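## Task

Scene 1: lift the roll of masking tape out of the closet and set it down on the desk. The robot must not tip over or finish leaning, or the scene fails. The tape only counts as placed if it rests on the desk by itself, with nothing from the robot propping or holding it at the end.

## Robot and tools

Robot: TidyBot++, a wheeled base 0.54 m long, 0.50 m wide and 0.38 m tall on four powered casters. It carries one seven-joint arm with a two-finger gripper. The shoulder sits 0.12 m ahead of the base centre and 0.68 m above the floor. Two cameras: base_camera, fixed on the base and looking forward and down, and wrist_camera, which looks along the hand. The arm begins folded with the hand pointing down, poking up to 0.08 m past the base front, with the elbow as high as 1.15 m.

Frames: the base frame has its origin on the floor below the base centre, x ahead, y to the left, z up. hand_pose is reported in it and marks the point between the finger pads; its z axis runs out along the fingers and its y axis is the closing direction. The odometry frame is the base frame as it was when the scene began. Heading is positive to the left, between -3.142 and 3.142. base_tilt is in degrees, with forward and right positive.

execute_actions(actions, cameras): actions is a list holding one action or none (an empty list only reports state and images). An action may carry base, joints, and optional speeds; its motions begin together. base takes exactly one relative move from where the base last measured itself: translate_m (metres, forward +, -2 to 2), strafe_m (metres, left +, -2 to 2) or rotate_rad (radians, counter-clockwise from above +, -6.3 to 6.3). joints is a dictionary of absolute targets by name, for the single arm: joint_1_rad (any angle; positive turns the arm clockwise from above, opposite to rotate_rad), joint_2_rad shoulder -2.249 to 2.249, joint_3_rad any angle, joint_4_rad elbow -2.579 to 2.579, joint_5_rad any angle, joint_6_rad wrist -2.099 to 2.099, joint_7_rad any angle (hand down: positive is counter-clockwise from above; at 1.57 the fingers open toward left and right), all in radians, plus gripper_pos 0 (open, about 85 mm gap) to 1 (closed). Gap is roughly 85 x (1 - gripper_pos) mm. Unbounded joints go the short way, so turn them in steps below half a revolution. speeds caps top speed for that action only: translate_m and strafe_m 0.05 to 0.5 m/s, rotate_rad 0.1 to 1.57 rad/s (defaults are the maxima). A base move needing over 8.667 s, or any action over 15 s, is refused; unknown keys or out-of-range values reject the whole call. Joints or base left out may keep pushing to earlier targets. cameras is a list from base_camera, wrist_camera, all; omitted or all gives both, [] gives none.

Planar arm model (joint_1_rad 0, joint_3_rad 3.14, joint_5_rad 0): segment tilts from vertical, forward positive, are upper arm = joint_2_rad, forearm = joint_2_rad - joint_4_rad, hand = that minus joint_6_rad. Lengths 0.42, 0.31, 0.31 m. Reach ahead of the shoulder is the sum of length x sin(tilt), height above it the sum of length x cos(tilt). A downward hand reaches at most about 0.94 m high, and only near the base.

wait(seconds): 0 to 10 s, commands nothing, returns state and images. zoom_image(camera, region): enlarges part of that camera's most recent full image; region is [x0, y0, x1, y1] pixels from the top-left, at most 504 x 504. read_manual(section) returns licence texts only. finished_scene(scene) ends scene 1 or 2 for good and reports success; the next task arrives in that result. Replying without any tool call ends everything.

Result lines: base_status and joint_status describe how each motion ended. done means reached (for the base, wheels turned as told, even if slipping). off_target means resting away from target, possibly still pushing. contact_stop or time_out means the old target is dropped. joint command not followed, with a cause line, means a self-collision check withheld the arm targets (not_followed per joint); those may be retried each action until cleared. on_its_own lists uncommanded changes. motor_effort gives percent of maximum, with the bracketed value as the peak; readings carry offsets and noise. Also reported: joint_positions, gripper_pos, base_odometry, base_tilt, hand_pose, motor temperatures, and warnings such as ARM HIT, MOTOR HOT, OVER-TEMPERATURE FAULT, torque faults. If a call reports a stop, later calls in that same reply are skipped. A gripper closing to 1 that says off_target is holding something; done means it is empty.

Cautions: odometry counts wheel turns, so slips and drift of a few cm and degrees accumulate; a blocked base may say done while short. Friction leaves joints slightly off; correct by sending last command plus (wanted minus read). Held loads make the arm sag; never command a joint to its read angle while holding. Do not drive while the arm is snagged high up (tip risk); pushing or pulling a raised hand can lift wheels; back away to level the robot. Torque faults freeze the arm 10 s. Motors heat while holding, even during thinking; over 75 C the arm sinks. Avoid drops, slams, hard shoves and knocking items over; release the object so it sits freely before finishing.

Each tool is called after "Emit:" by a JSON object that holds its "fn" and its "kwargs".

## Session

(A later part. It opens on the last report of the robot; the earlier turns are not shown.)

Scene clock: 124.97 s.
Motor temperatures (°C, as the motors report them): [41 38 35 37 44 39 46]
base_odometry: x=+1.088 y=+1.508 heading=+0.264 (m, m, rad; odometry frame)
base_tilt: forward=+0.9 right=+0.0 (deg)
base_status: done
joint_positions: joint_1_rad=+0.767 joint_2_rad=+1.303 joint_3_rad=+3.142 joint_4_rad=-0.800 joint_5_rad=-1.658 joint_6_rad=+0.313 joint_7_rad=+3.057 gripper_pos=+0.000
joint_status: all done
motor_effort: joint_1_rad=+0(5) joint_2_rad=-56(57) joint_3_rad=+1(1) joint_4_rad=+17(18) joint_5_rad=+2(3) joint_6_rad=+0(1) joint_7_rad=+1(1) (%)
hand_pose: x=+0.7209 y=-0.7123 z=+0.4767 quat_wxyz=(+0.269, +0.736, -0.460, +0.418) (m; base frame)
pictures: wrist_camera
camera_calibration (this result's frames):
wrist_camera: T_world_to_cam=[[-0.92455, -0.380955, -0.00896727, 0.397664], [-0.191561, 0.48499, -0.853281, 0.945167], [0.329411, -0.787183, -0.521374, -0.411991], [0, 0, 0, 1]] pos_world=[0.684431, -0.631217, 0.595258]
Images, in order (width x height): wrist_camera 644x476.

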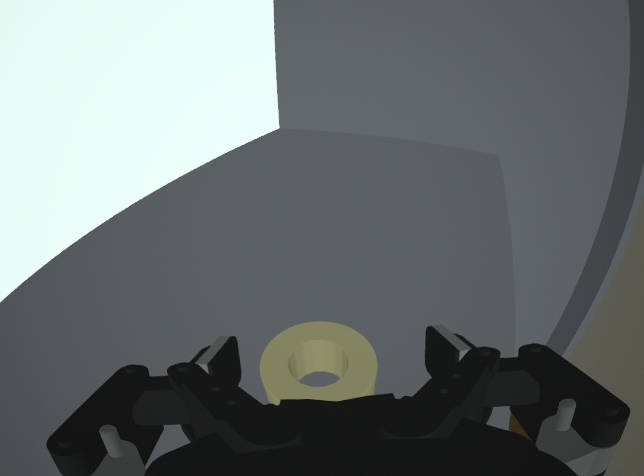

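Emit:
{"fn": "execute_actions", "kwargs": {"actions": [{"joints":{"joint_2_rad":1.335,"joint_1_rad":0.747}}], "cameras": ["wrist_camera"]}}

Scene clock: 126.67 s.
Motor temperatures (°C, as the motors report them): [41 38 35 37 44 39 46]
base_odometry: x=+1.088 y=+1.508 heading=+0.264 (m, m, rad; odometry frame)
base_tilt: forward=+0.9 right=+0.0 (deg)
base_status: not commanded
joint_positions: joint_1_rad=+0.763 joint_2_rad=+1.311 joint_3_rad=+3.142 joint_4_rad=-0.800 joint_5_rad=-1.658 joint_6_rad=+0.313 joint_7_rad=+3.057 gripper_pos=+0.000
joint_status: all done
motor_effort: joint_1_rad=-1(2) joint_2_rad=-55(57) joint_3_rad=+0(0) joint_4_rad=+17(17) joint_5_rad=+2(2) joint_6_rad=+0(1) joint_7_rad=+1(0) (%)
hand_pose: x=+0.7228 y=-0.7085 z=+0.4693 quat_wxyz=(+0.268, +0.739, -0.459, +0.415) (m; base frame)
pictures: wrist_camera
camera_calibration (this result's frames):
wrist_camera: T_world_to_cam=[[-0.922951, -0.384873, -0.00577297, 0.395296], [-0.19854, 0.488854, -0.849473, 0.943401], [0.329762, -0.782876, -0.527601, -0.407787], [0, 0, 0, 1]] pos_world=[0.686614, -0.628293, 0.588527]
Images, in order (width x height): wrist_camera 644x476.

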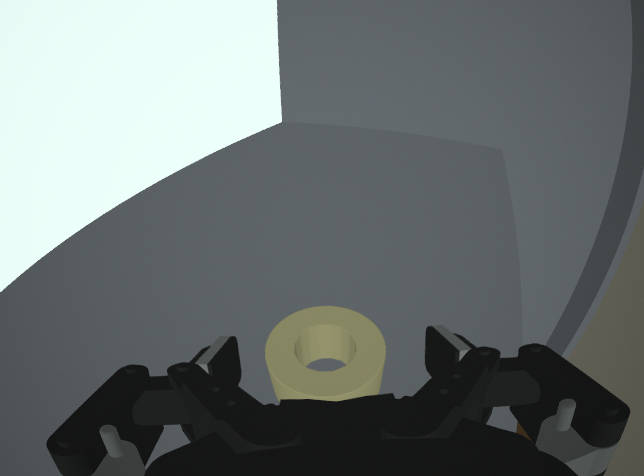

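Emit:
{"fn": "execute_actions", "kwargs": {"actions": [{"joints":{"gripper_pos":1}}], "cameras": ["wrist_camera"]}}

Emit:
{"fn": "execute_actions", "kwargs": {"actions": [{"joints":{"joint_2_rad":1.22}}], "cameras": ["wrist_camera"]}}

Scene clock: 129.50 s.
Motor temperatures (°C, as the motors report them): [41 38 35 37 44 39 46]
base_odometry: x=+1.088 y=+1.508 heading=+0.264 (m, m, rad; odometry frame)
base_tilt: forward=+0.9 right=+0.0 (deg)
base_status: not commanded
joint_positions: joint_1_rad=+0.763 joint_2_rad=+1.311 joint_3_rad=+3.142 joint_4_rad=-0.799 joint_5_rad=-1.658 joint_6_rad=+0.313 joint_7_rad=+3.057 gripper_pos=+0.480
joint_status: gripper_pos off_target (ended at +0.480, target +1.000)
motor_effort: joint_1_rad=+0(0) joint_2_rad=-55(57) joint_3_rad=+0(0) joint_4_rad=+16(17) joint_5_rad=+2(3) joint_6_rad=+0(1) joint_7_rad=+0(0) (%)
hand_pose: x=+0.7230 y=-0.7088 z=+0.4696 quat_wxyz=(+0.268, +0.738, -0.459, +0.415) (m; base frame)
pictures: wrist_camera
camera_calibration (this result's frames):
wrist_camera: T_world_to_cam=[[-0.922943, -0.384887, -0.00614815, 0.395593], [-0.197976, 0.488315, -0.849914, 0.943285], [0.330123, -0.783206, -0.526885, -0.408678], [0, 0, 0, 1]] pos_world=[0.686771, -0.62844, 0.588817]
Images, in order (width x height): wrist_camera 644x476.

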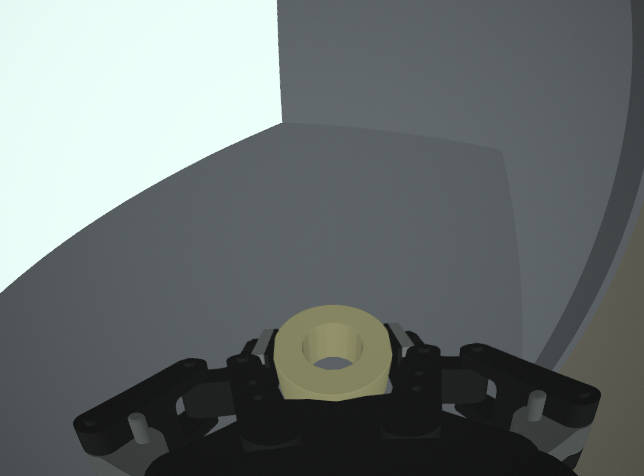

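Scene clock: 130.63 s.
Motor temperatures (°C, as the motors report them): [41 39 35 37 44 39 46]
base_odometry: x=+1.088 y=+1.508 heading=+0.264 (m, m, rad; odometry frame)
base_tilt: forward=+0.9 right=+0.1 (deg)
base_status: not commanded
joint_positions: joint_1_rad=+0.763 joint_2_rad=+1.228 joint_3_rad=+3.142 joint_4_rad=-0.796 joint_5_rad=-1.658 joint_6_rad=+0.313 joint_7_rad=+3.057 gripper_pos=+0.480
joint_status: all done
motor_effort: joint_1_rad=+0(0) joint_2_rad=-55(60) joint_3_rad=+1(0) joint_4_rad=+18(19) joint_5_rad=+2(2) joint_6_rad=+1(0) joint_7_rad=+1(1) (%)
hand_pose: x=+0.7340 y=-0.7193 z=+0.5484 quat_wxyz=(+0.275, +0.717, -0.454, +0.451) (m; base frame)
pictures: wrist_camera
camera_calibration (this result's frames):
wrist_camera: T_world_to_cam=[[-0.921499, -0.386268, -0.0404473, 0.418939], [-0.144123, 0.436804, -0.887936, 0.961835], [0.360649, -0.812403, -0.458185, -0.46013], [0, 0, 0, 1]] pos_world=[0.69062, -0.632122, 0.660168]
Images, in order (width x height): wrist_camera 644x476.

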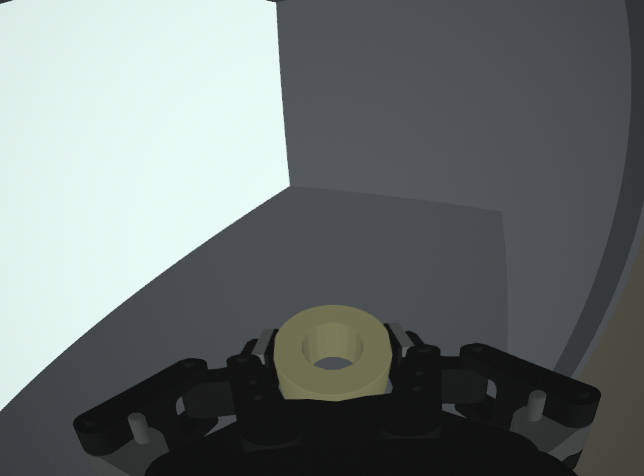

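Emit:
{"fn": "execute_actions", "kwargs": {"actions": [{"joints":{"joint_1_rad":0.74,"joint_2_rad":1.08,"joint_4_rad":-1.16,"joint_5_rad":-1.11,"joint_6_rad":0.38,"joint_7_rad":2.48}}], "cameras": []}}

Emit:
{"fn": "execute_actions", "kwargs": {"actions": [{"joints":{"joint_1_rad":0.35,"joint_2_rad":0.84,"joint_4_rad":-1.69,"joint_5_rad":-0.625,"joint_6_rad":0.54,"joint_7_rad":1.94}}], "cameras": ["wrist_camera"]}}

Emit:
{"fn": "execute_actions", "kwargs": {"actions": [{"base":{"translate_m":-0.75},"joints":{"joint_1_rad":0.12}}]}}

Scene clock: 137.03 s.
Motor temperatures (°C, as the motors report them): [41 39 35 37 44 39 46]
base_odometry: x=+1.088 y=+1.508 heading=+0.264 (m, m, rad; odometry frame)
base_tilt: forward=+0.8 right=+0.0 (deg)
base_status: not commanded
joint_positions: joint_1_rad=+0.758 joint_2_rad=+1.107 joint_3_rad=+3.142 joint_4_rad=-1.137 joint_5_rad=-1.153 joint_6_rad=+0.337 joint_7_rad=+2.518 gripper_pos=+0.480
joint_status: all done
motor_effort: joint_1_rad=+0(2) joint_2_rad=-52(56) joint_3_rad=+0(1) joint_4_rad=+16(19) joint_5_rad=+2(3) joint_6_rad=+4(5) joint_7_rad=+1(0) (%)
hand_pose: x=+0.6926 y=-0.6712 z=+0.5240 quat_wxyz=(+0.266, +0.730, -0.457, +0.433) (m; base frame)
pictures: none
No camera images: the call's "cameras" was empty. Leave "cameras" out to get every camera's image.

Scene clock: 138.77 s.
Motor temperatures (°C, as the motors report them): [41 39 35 37 44 39 46]
base_odometry: x=+1.088 y=+1.508 heading=+0.264 (m, m, rad; odometry frame)
base_tilt: forward=+0.8 right=+0.0 (deg)
base_status: not commanded
joint_positions: joint_1_rad=+0.355 joint_2_rad=+0.864 joint_3_rad=+3.136 joint_4_rad=-1.667 joint_5_rad=-0.669 joint_6_rad=+0.496 joint_7_rad=+1.980 gripper_pos=+0.480
joint_status: all done
motor_effort: joint_1_rad=-1(3) joint_2_rad=-43(52) joint_3_rad=+0(3) joint_4_rad=+13(16) joint_5_rad=+1(3) joint_6_rad=+7(8) joint_7_rad=+1(0) (%)
hand_pose: x=+0.7947 y=-0.3435 z=+0.5396 quat_wxyz=(+0.165, +0.813, -0.305, +0.468) (m; base frame)
pictures: wrist_camera
camera_calibration (this result's frames):
wrist_camera: T_world_to_cam=[[-0.691815, -0.721028, -0.0388694, 0.321248], [-0.355617, 0.38707, -0.850714, 0.929565], [0.628433, -0.574714, -0.52419, -0.276312], [0, 0, 0, 1]] pos_world=[0.726458, -0.286978, 0.65844]
Images, in order (width x height): wrist_camera 644x476.

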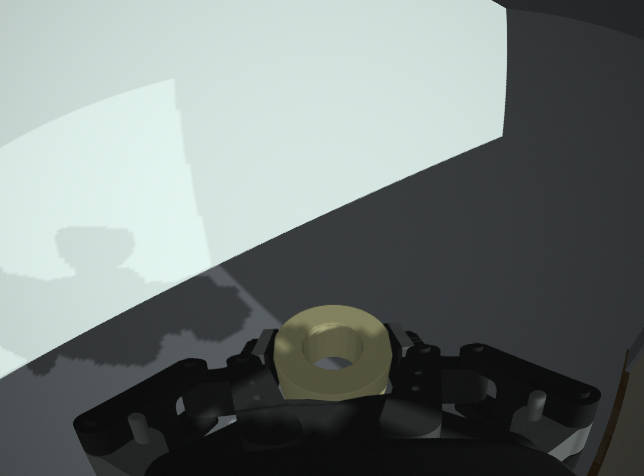

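Scene clock: 141.63 s.
Motor temperatures (°C, as the motors report them): [41 39 35 37 44 39 46]
base_odometry: x=+0.364 y=+1.312 heading=+0.264 (m, m, rad; odometry frame)
base_tilt: forward=+0.8 right=+0.0 (deg)
base_status: done
joint_positions: joint_1_rad=+0.116 joint_2_rad=+0.863 joint_3_rad=+3.135 joint_4_rad=-1.672 joint_5_rad=-0.668 joint_6_rad=+0.500 joint_7_rad=+1.980 gripper_pos=+0.480
joint_status: all done
motor_effort: joint_1_rad=+0(4) joint_2_rad=-44(45) joint_3_rad=+0(2) joint_4_rad=+13(14) joint_5_rad=+2(2) joint_6_rad=+7(7) joint_7_rad=+1(0) (%)
hand_pose: x=+0.8551 y=-0.1737 z=+0.5388 quat_wxyz=(+0.109, +0.844, -0.206, +0.484) (m; base frame)
pictures: base_camera, wrist_camera
camera_calibration (this result's frames):
wrist_camera: T_world_to_cam=[[-0.501699, -0.864251, -0.0369908, 0.297017], [-0.438688, 0.291049, -0.850202, 0.938681], [0.745554, -0.410318, -0.525155, -0.288218], [0, 0, 0, 1]] pos_world=[0.775683, -0.134766, 0.657696]
Images, in order (width x height): base_camera 644x364, wrist_camera 644x476.

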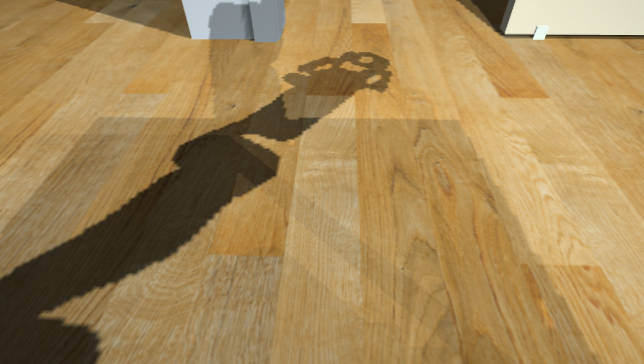

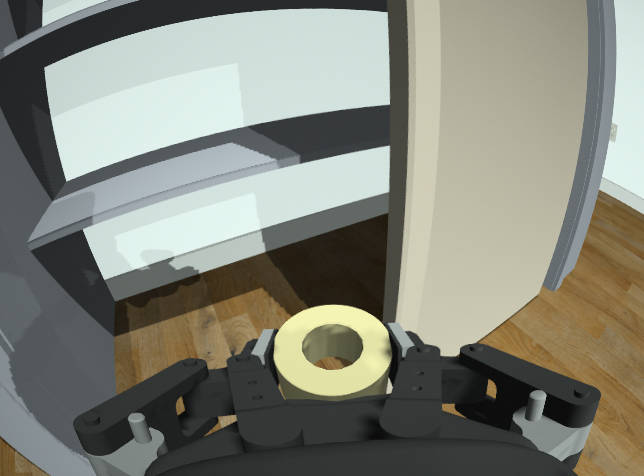

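Emit:
{"fn": "execute_actions", "kwargs": {"actions": [{"base":{"rotate_rad":-2.72},"joints":{"joint_1_rad":0,"joint_2_rad":0.17,"joint_4_rad":-1.75,"joint_5_rad":0.045,"joint_6_rad":-0.21,"joint_7_rad":1.53}}], "cameras": ["wrist_camera"]}}

Emit:
{"fn": "execute_actions", "kwargs": {"actions": [{"base":{"translate_m":1.45}}]}}

Scene clock: 148.73 s.
Motor temperatures (°C, as the motors report them): [41 39 35 37 44 39 46]
base_odometry: x=+0.364 y=+1.312 heading=-2.455 (m, m, rad; odometry frame)
base_tilt: forward=+0.8 right=+0.0 (deg)
base_status: done
joint_positions: joint_1_rad=+0.012 joint_2_rad=+0.199 joint_3_rad=+3.145 joint_4_rad=-1.725 joint_5_rad=+0.001 joint_6_rad=-0.168 joint_7_rad=+1.571 gripper_pos=+0.480
joint_status: all done
motor_effort: joint_1_rad=+0(6) joint_2_rad=-28(46) joint_3_rad=-2(3) joint_4_rad=+19(19) joint_5_rad=-1(1) joint_6_rad=+8(8) joint_7_rad=+1(1) (%)
hand_pose: x=+0.7671 y=-0.0085 z=+0.8308 quat_wxyz=(+0.005, +0.865, -0.006, +0.501) (m; base frame)
pictures: wrist_camera
camera_calibration (this result's frames):
wrist_camera: T_world_to_cam=[[-0.0703192, -0.997324, -0.0200142, 0.0602634], [-0.511428, 0.0532714, -0.857673, 1.16024], [0.856444, -0.0500751, -0.513805, -0.092855], [0, 0, 0, 1]] pos_world=[0.67714, -0.00635498, 0.9486]
Images, in order (width x height): wrist_camera 644x476.

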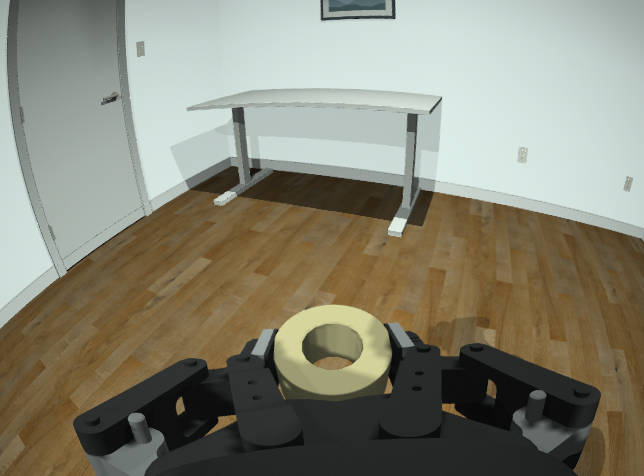

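Scene clock: 153.00 s.
Motor temperatures (°C, as the motors report them): [41 39 35 37 44 39 46]
base_odometry: x=-0.759 y=+0.395 heading=-2.456 (m, m, rad; odometry frame)
base_tilt: forward=+0.9 right=+0.0 (deg)
base_status: done
joint_positions: joint_1_rad=+0.012 joint_2_rad=+0.188 joint_3_rad=+3.145 joint_4_rad=-1.729 joint_5_rad=+0.001 joint_6_rad=-0.172 joint_7_rad=+1.571 gripper_pos=+0.480
joint_status: not commanded
motor_effort: joint_1_rad=+0(2) joint_2_rad=-28(31) joint_3_rad=-1(2) joint_4_rad=+19(20) joint_5_rad=-1(0) joint_6_rad=+8(9) joint_7_rad=+0(1) (%)
hand_pose: x=+0.7637 y=-0.0084 z=+0.8343 quat_wxyz=(+0.004, +0.865, -0.006, +0.502) (m; base frame)
pictures: base_camera, wrist_camera
camera_calibration (this result's frames):
wrist_camera: T_world_to_cam=[[-0.0702383, -0.997326, -0.0201882, 0.060244], [-0.509305, 0.0532555, -0.858937, 1.16086], [0.857715, -0.0500483, -0.511684, -0.0908957], [0, 0, 0, 1]] pos_world=[0.673427, -0.00628856, 0.951813]
Images, in order (width x height): base_camera 644x364, wrist_camera 644x476.

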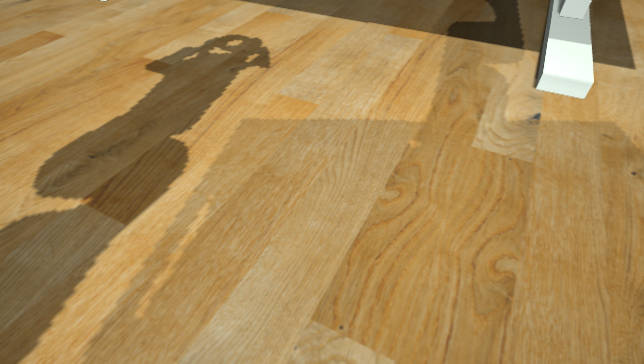

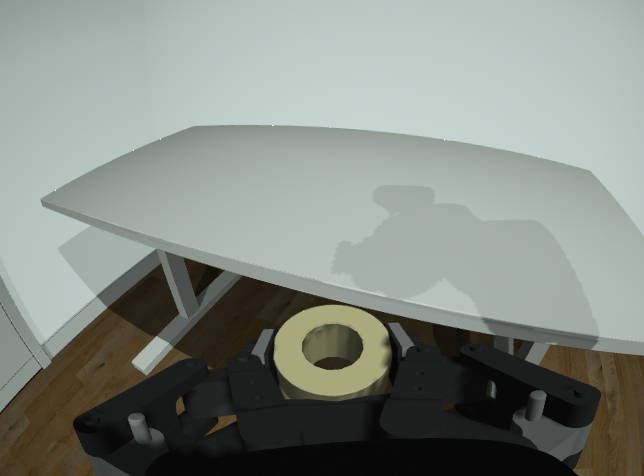

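Emit:
{"fn": "execute_actions", "kwargs": {"actions": [{"base":{"translate_m":0.3},"joints":{"joint_2_rad":0.29,"joint_6_rad":0.04}}], "cameras": []}}

Emit:
{"fn": "execute_actions", "kwargs": {"actions": [{"joints":{"joint_2_rad":0.375}}]}}

Scene clock: 159.23 s.
Motor temperatures (°C, as the motors report them): [41 39 35 37 44 39 46]
base_odometry: x=-0.992 y=+0.205 heading=-2.457 (m, m, rad; odometry frame)
base_tilt: forward=+0.9 right=+0.0 (deg)
base_status: done
joint_positions: joint_1_rad=+0.011 joint_2_rad=+0.276 joint_3_rad=+3.145 joint_4_rad=-1.731 joint_5_rad=+0.001 joint_6_rad=+0.002 joint_7_rad=+1.571 gripper_pos=+0.480
joint_status: all done
motor_effort: joint_1_rad=-1(2) joint_2_rad=-31(33) joint_3_rad=-1(1) joint_4_rad=+19(20) joint_5_rad=+0(0) joint_6_rad=+8(9) joint_7_rad=+0(1) (%)
hand_pose: x=+0.8010 y=-0.0087 z=+0.8224 quat_wxyz=(+0.005, +0.843, -0.006, +0.538) (m; base frame)
pictures: none
No camera images: the call's "cameras" was empty. Leave "cameras" out to get every camera's image.

Scene clock: 160.20 s.
Motor temperatures (°C, as the motors report them): [41 39 35 37 44 39 46]
base_odometry: x=-0.992 y=+0.205 heading=-2.457 (m, m, rad; odometry frame)
base_tilt: forward=+0.8 right=+0.0 (deg)
base_status: not commanded
joint_positions: joint_1_rad=+0.011 joint_2_rad=+0.366 joint_3_rad=+3.145 joint_4_rad=-1.734 joint_5_rad=+0.001 joint_6_rad=+0.002 joint_7_rad=+1.571 gripper_pos=+0.480
joint_status: all done
motor_effort: joint_1_rad=-1(0) joint_2_rad=-33(35) joint_3_rad=-1(1) joint_4_rad=+18(19) joint_5_rad=+0(0) joint_6_rad=+8(9) joint_7_rad=+1(0) (%)
hand_pose: x=+0.8100 y=-0.0088 z=+0.7595 quat_wxyz=(+0.005, +0.867, -0.006, +0.498) (m; base frame)
pictures: base_camera, wrist_camera
camera_calibration (this result's frames):
wrist_camera: T_world_to_cam=[[-0.0698647, -0.997372, -0.0191871, 0.0605341], [-0.516769, 0.0526377, -0.854505, 1.12296], [0.85327, -0.0497845, -0.519088, -0.159675], [0, 0, 0, 1]] pos_world=[0.720785, -0.0066843, 0.877851]
Images, in order (width x height): base_camera 644x364, wrist_camera 644x476.

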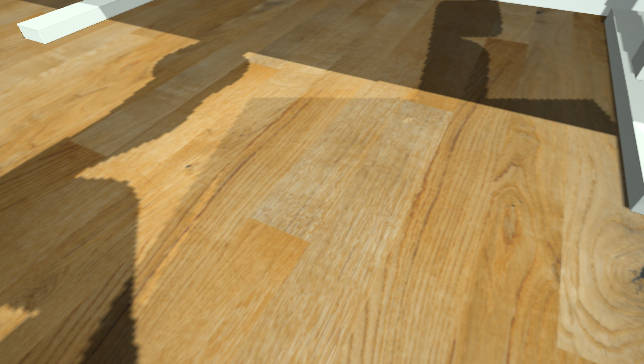

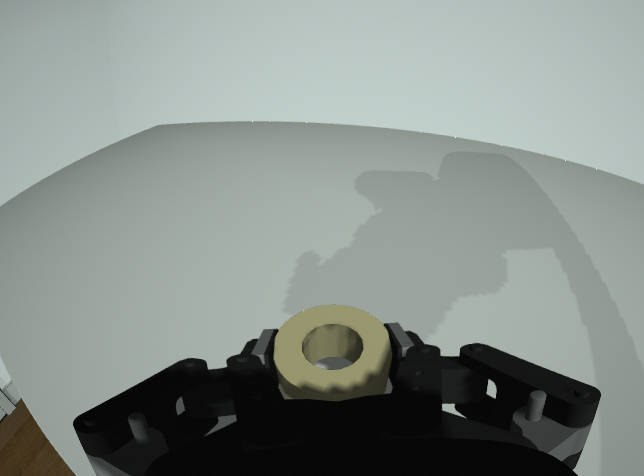

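Emit:
{"fn": "execute_actions", "kwargs": {"actions": [{"joints":{"joint_2_rad":0.41}}], "cameras": ["wrist_camera"]}}

Scene clock: 161.87 s.
Motor temperatures (°C, as the motors report them): [41 39 35 37 44 39 46]
base_odometry: x=-0.992 y=+0.205 heading=-2.457 (m, m, rad; odometry frame)
base_tilt: forward=+0.9 right=+0.0 (deg)
base_status: not commanded
joint_positions: joint_1_rad=+0.011 joint_2_rad=+0.392 joint_3_rad=+3.145 joint_4_rad=-1.734 joint_5_rad=+0.001 joint_6_rad=+0.002 joint_7_rad=+1.571 gripper_pos=+0.480
joint_status: all done
motor_effort: joint_1_rad=-1(0) joint_2_rad=-34(35) joint_3_rad=-1(2) joint_4_rad=+17(18) joint_5_rad=+0(0) joint_6_rad=+8(8) joint_7_rad=+0(1) (%)
hand_pose: x=+0.8118 y=-0.0089 z=+0.7413 quat_wxyz=(+0.004, +0.873, -0.006, +0.487) (m; base frame)
pictures: wrist_camera
camera_calibration (this result's frames):
wrist_camera: T_world_to_cam=[[-0.0703493, -0.997366, -0.0176446, 0.0595399], [-0.53906, 0.052894, -0.840605, 1.11613], [0.839324, -0.0496245, -0.541362, -0.142825], [0, 0, 0, 1]] pos_world=[0.725729, -0.00674129, 0.861958]
Images, in order (width x height): wrist_camera 644x476.

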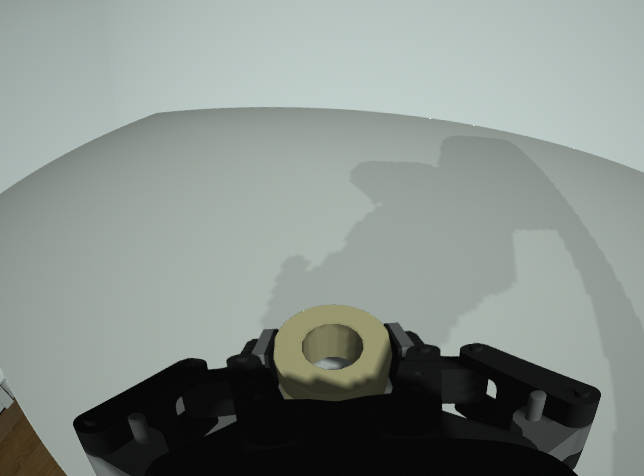

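No contact yet; lower a bit more.

Emit:
{"fn": "execute_actions", "kwargs": {"actions": [{"joints":{"joint_2_rad":0.435}}], "cameras": ["wrist_camera"]}}

Scene clock: 164.63 s.
Motor temperatures (°C, as the motors report them): [41 39 35 37 44 39 46]
base_odometry: x=-0.992 y=+0.205 heading=-2.457 (m, m, rad; odometry frame)
base_tilt: forward=+0.9 right=+0.0 (deg)
base_status: not commanded
joint_positions: joint_1_rad=+0.011 joint_2_rad=+0.409 joint_3_rad=+3.145 joint_4_rad=-1.734 joint_5_rad=+0.001 joint_6_rad=+0.006 joint_7_rad=+1.571 gripper_pos=+0.480
joint_status: all done
motor_effort: joint_1_rad=+0(1) joint_2_rad=-31(35) joint_3_rad=-1(1) joint_4_rad=+16(18) joint_5_rad=-1(0) joint_6_rad=+6(8) joint_7_rad=+0(1) (%)
hand_pose: x=+0.8135 y=-0.0089 z=+0.7309 quat_wxyz=(+0.004, +0.876, -0.006, +0.482) (m; base frame)
pictures: wrist_camera
camera_calibration (this result's frames):
wrist_camera: T_world_to_cam=[[-0.0705501, -0.997365, -0.0169091, 0.0590796], [-0.549332, 0.0529959, -0.833922, 1.11173], [0.832621, -0.0495446, -0.551623, -0.136898], [0, 0, 0, 1]] pos_world=[0.72886, -0.00677564, 0.852578]
Images, in order (width x height): wrist_camera 644x476.

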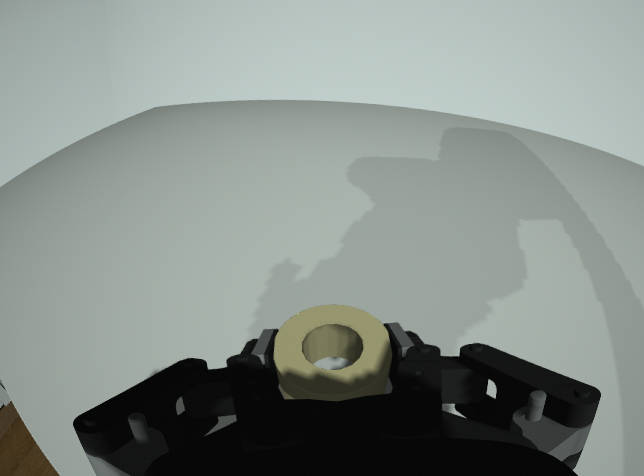

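Contact. Release.

Emit:
{"fn": "execute_actions", "kwargs": {"actions": [{"joints":{"gripper_pos":0.1}}], "cameras": []}}

Emit:
{"fn": "execute_actions", "kwargs": {"actions": [{"base":{"translate_m":-0.12},"joints":{"joint_2_rad":0.28}}], "cameras": ["wrist_camera"]}}

Scene clock: 167.30 s.
Motor temperatures (°C, as the motors report them): [41 39 35 37 44 39 46]
base_odometry: x=-0.992 y=+0.205 heading=-2.457 (m, m, rad; odometry frame)
base_tilt: forward=+0.9 right=+0.0 (deg)
base_status: not commanded
joint_positions: joint_1_rad=+0.011 joint_2_rad=+0.413 joint_3_rad=+3.145 joint_4_rad=-1.734 joint_5_rad=+0.001 joint_6_rad=+0.006 joint_7_rad=+1.571 gripper_pos=+0.100
joint_status: all done
motor_effort: joint_1_rad=+0(0) joint_2_rad=-34(35) joint_3_rad=-1(1) joint_4_rad=+17(17) joint_5_rad=+0(0) joint_6_rad=+7(8) joint_7_rad=+1(0) (%)
hand_pose: x=+0.8136 y=-0.0089 z=+0.7280 quat_wxyz=(+0.004, +0.877, -0.006, +0.480) (m; base frame)
pictures: none
No camera images: the call's "cameras" was empty. Leave "cameras" out to get every camera's image.

Scene clock: 168.63 s.
Motor temperatures (°C, as the motors report them): [41 39 35 37 44 39 46]
base_odometry: x=-0.899 y=+0.281 heading=-2.458 (m, m, rad; odometry frame)
base_tilt: forward=+0.8 right=+0.0 (deg)
base_status: done
joint_positions: joint_1_rad=+0.011 joint_2_rad=+0.275 joint_3_rad=+3.145 joint_4_rad=-1.734 joint_5_rad=+0.001 joint_6_rad=+0.006 joint_7_rad=+1.571 gripper_pos=+0.100
joint_status: all done
motor_effort: joint_1_rad=+0(2) joint_2_rad=-31(37) joint_3_rad=-1(2) joint_4_rad=+18(19) joint_5_rad=+0(0) joint_6_rad=+8(8) joint_7_rad=+0(0) (%)
hand_pose: x=+0.8006 y=-0.0084 z=+0.8228 quat_wxyz=(+0.005, +0.842, -0.005, +0.539) (m; base frame)
pictures: wrist_camera
camera_calibration (this result's frames):
wrist_camera: T_world_to_cam=[[-0.0672654, -0.997431, -0.0246298, 0.0639439], [-0.43364, 0.0514585, -0.899616, 1.1427], [0.898572, -0.0498326, -0.435987, -0.223413], [0, 0, 0, 1]] pos_world=[0.700574, -0.00615518, 0.932159]
Images, in order (width x height): wrist_camera 644x476.

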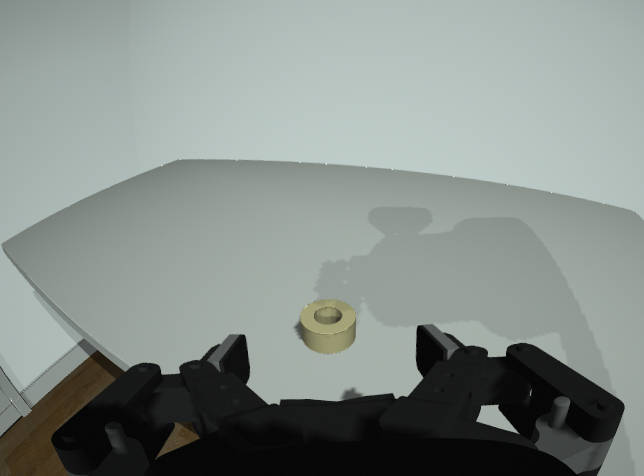

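Emit:
{"fn": "finished_scene", "kwargs": {"scene": 1}}

The scene is finished: the task was done.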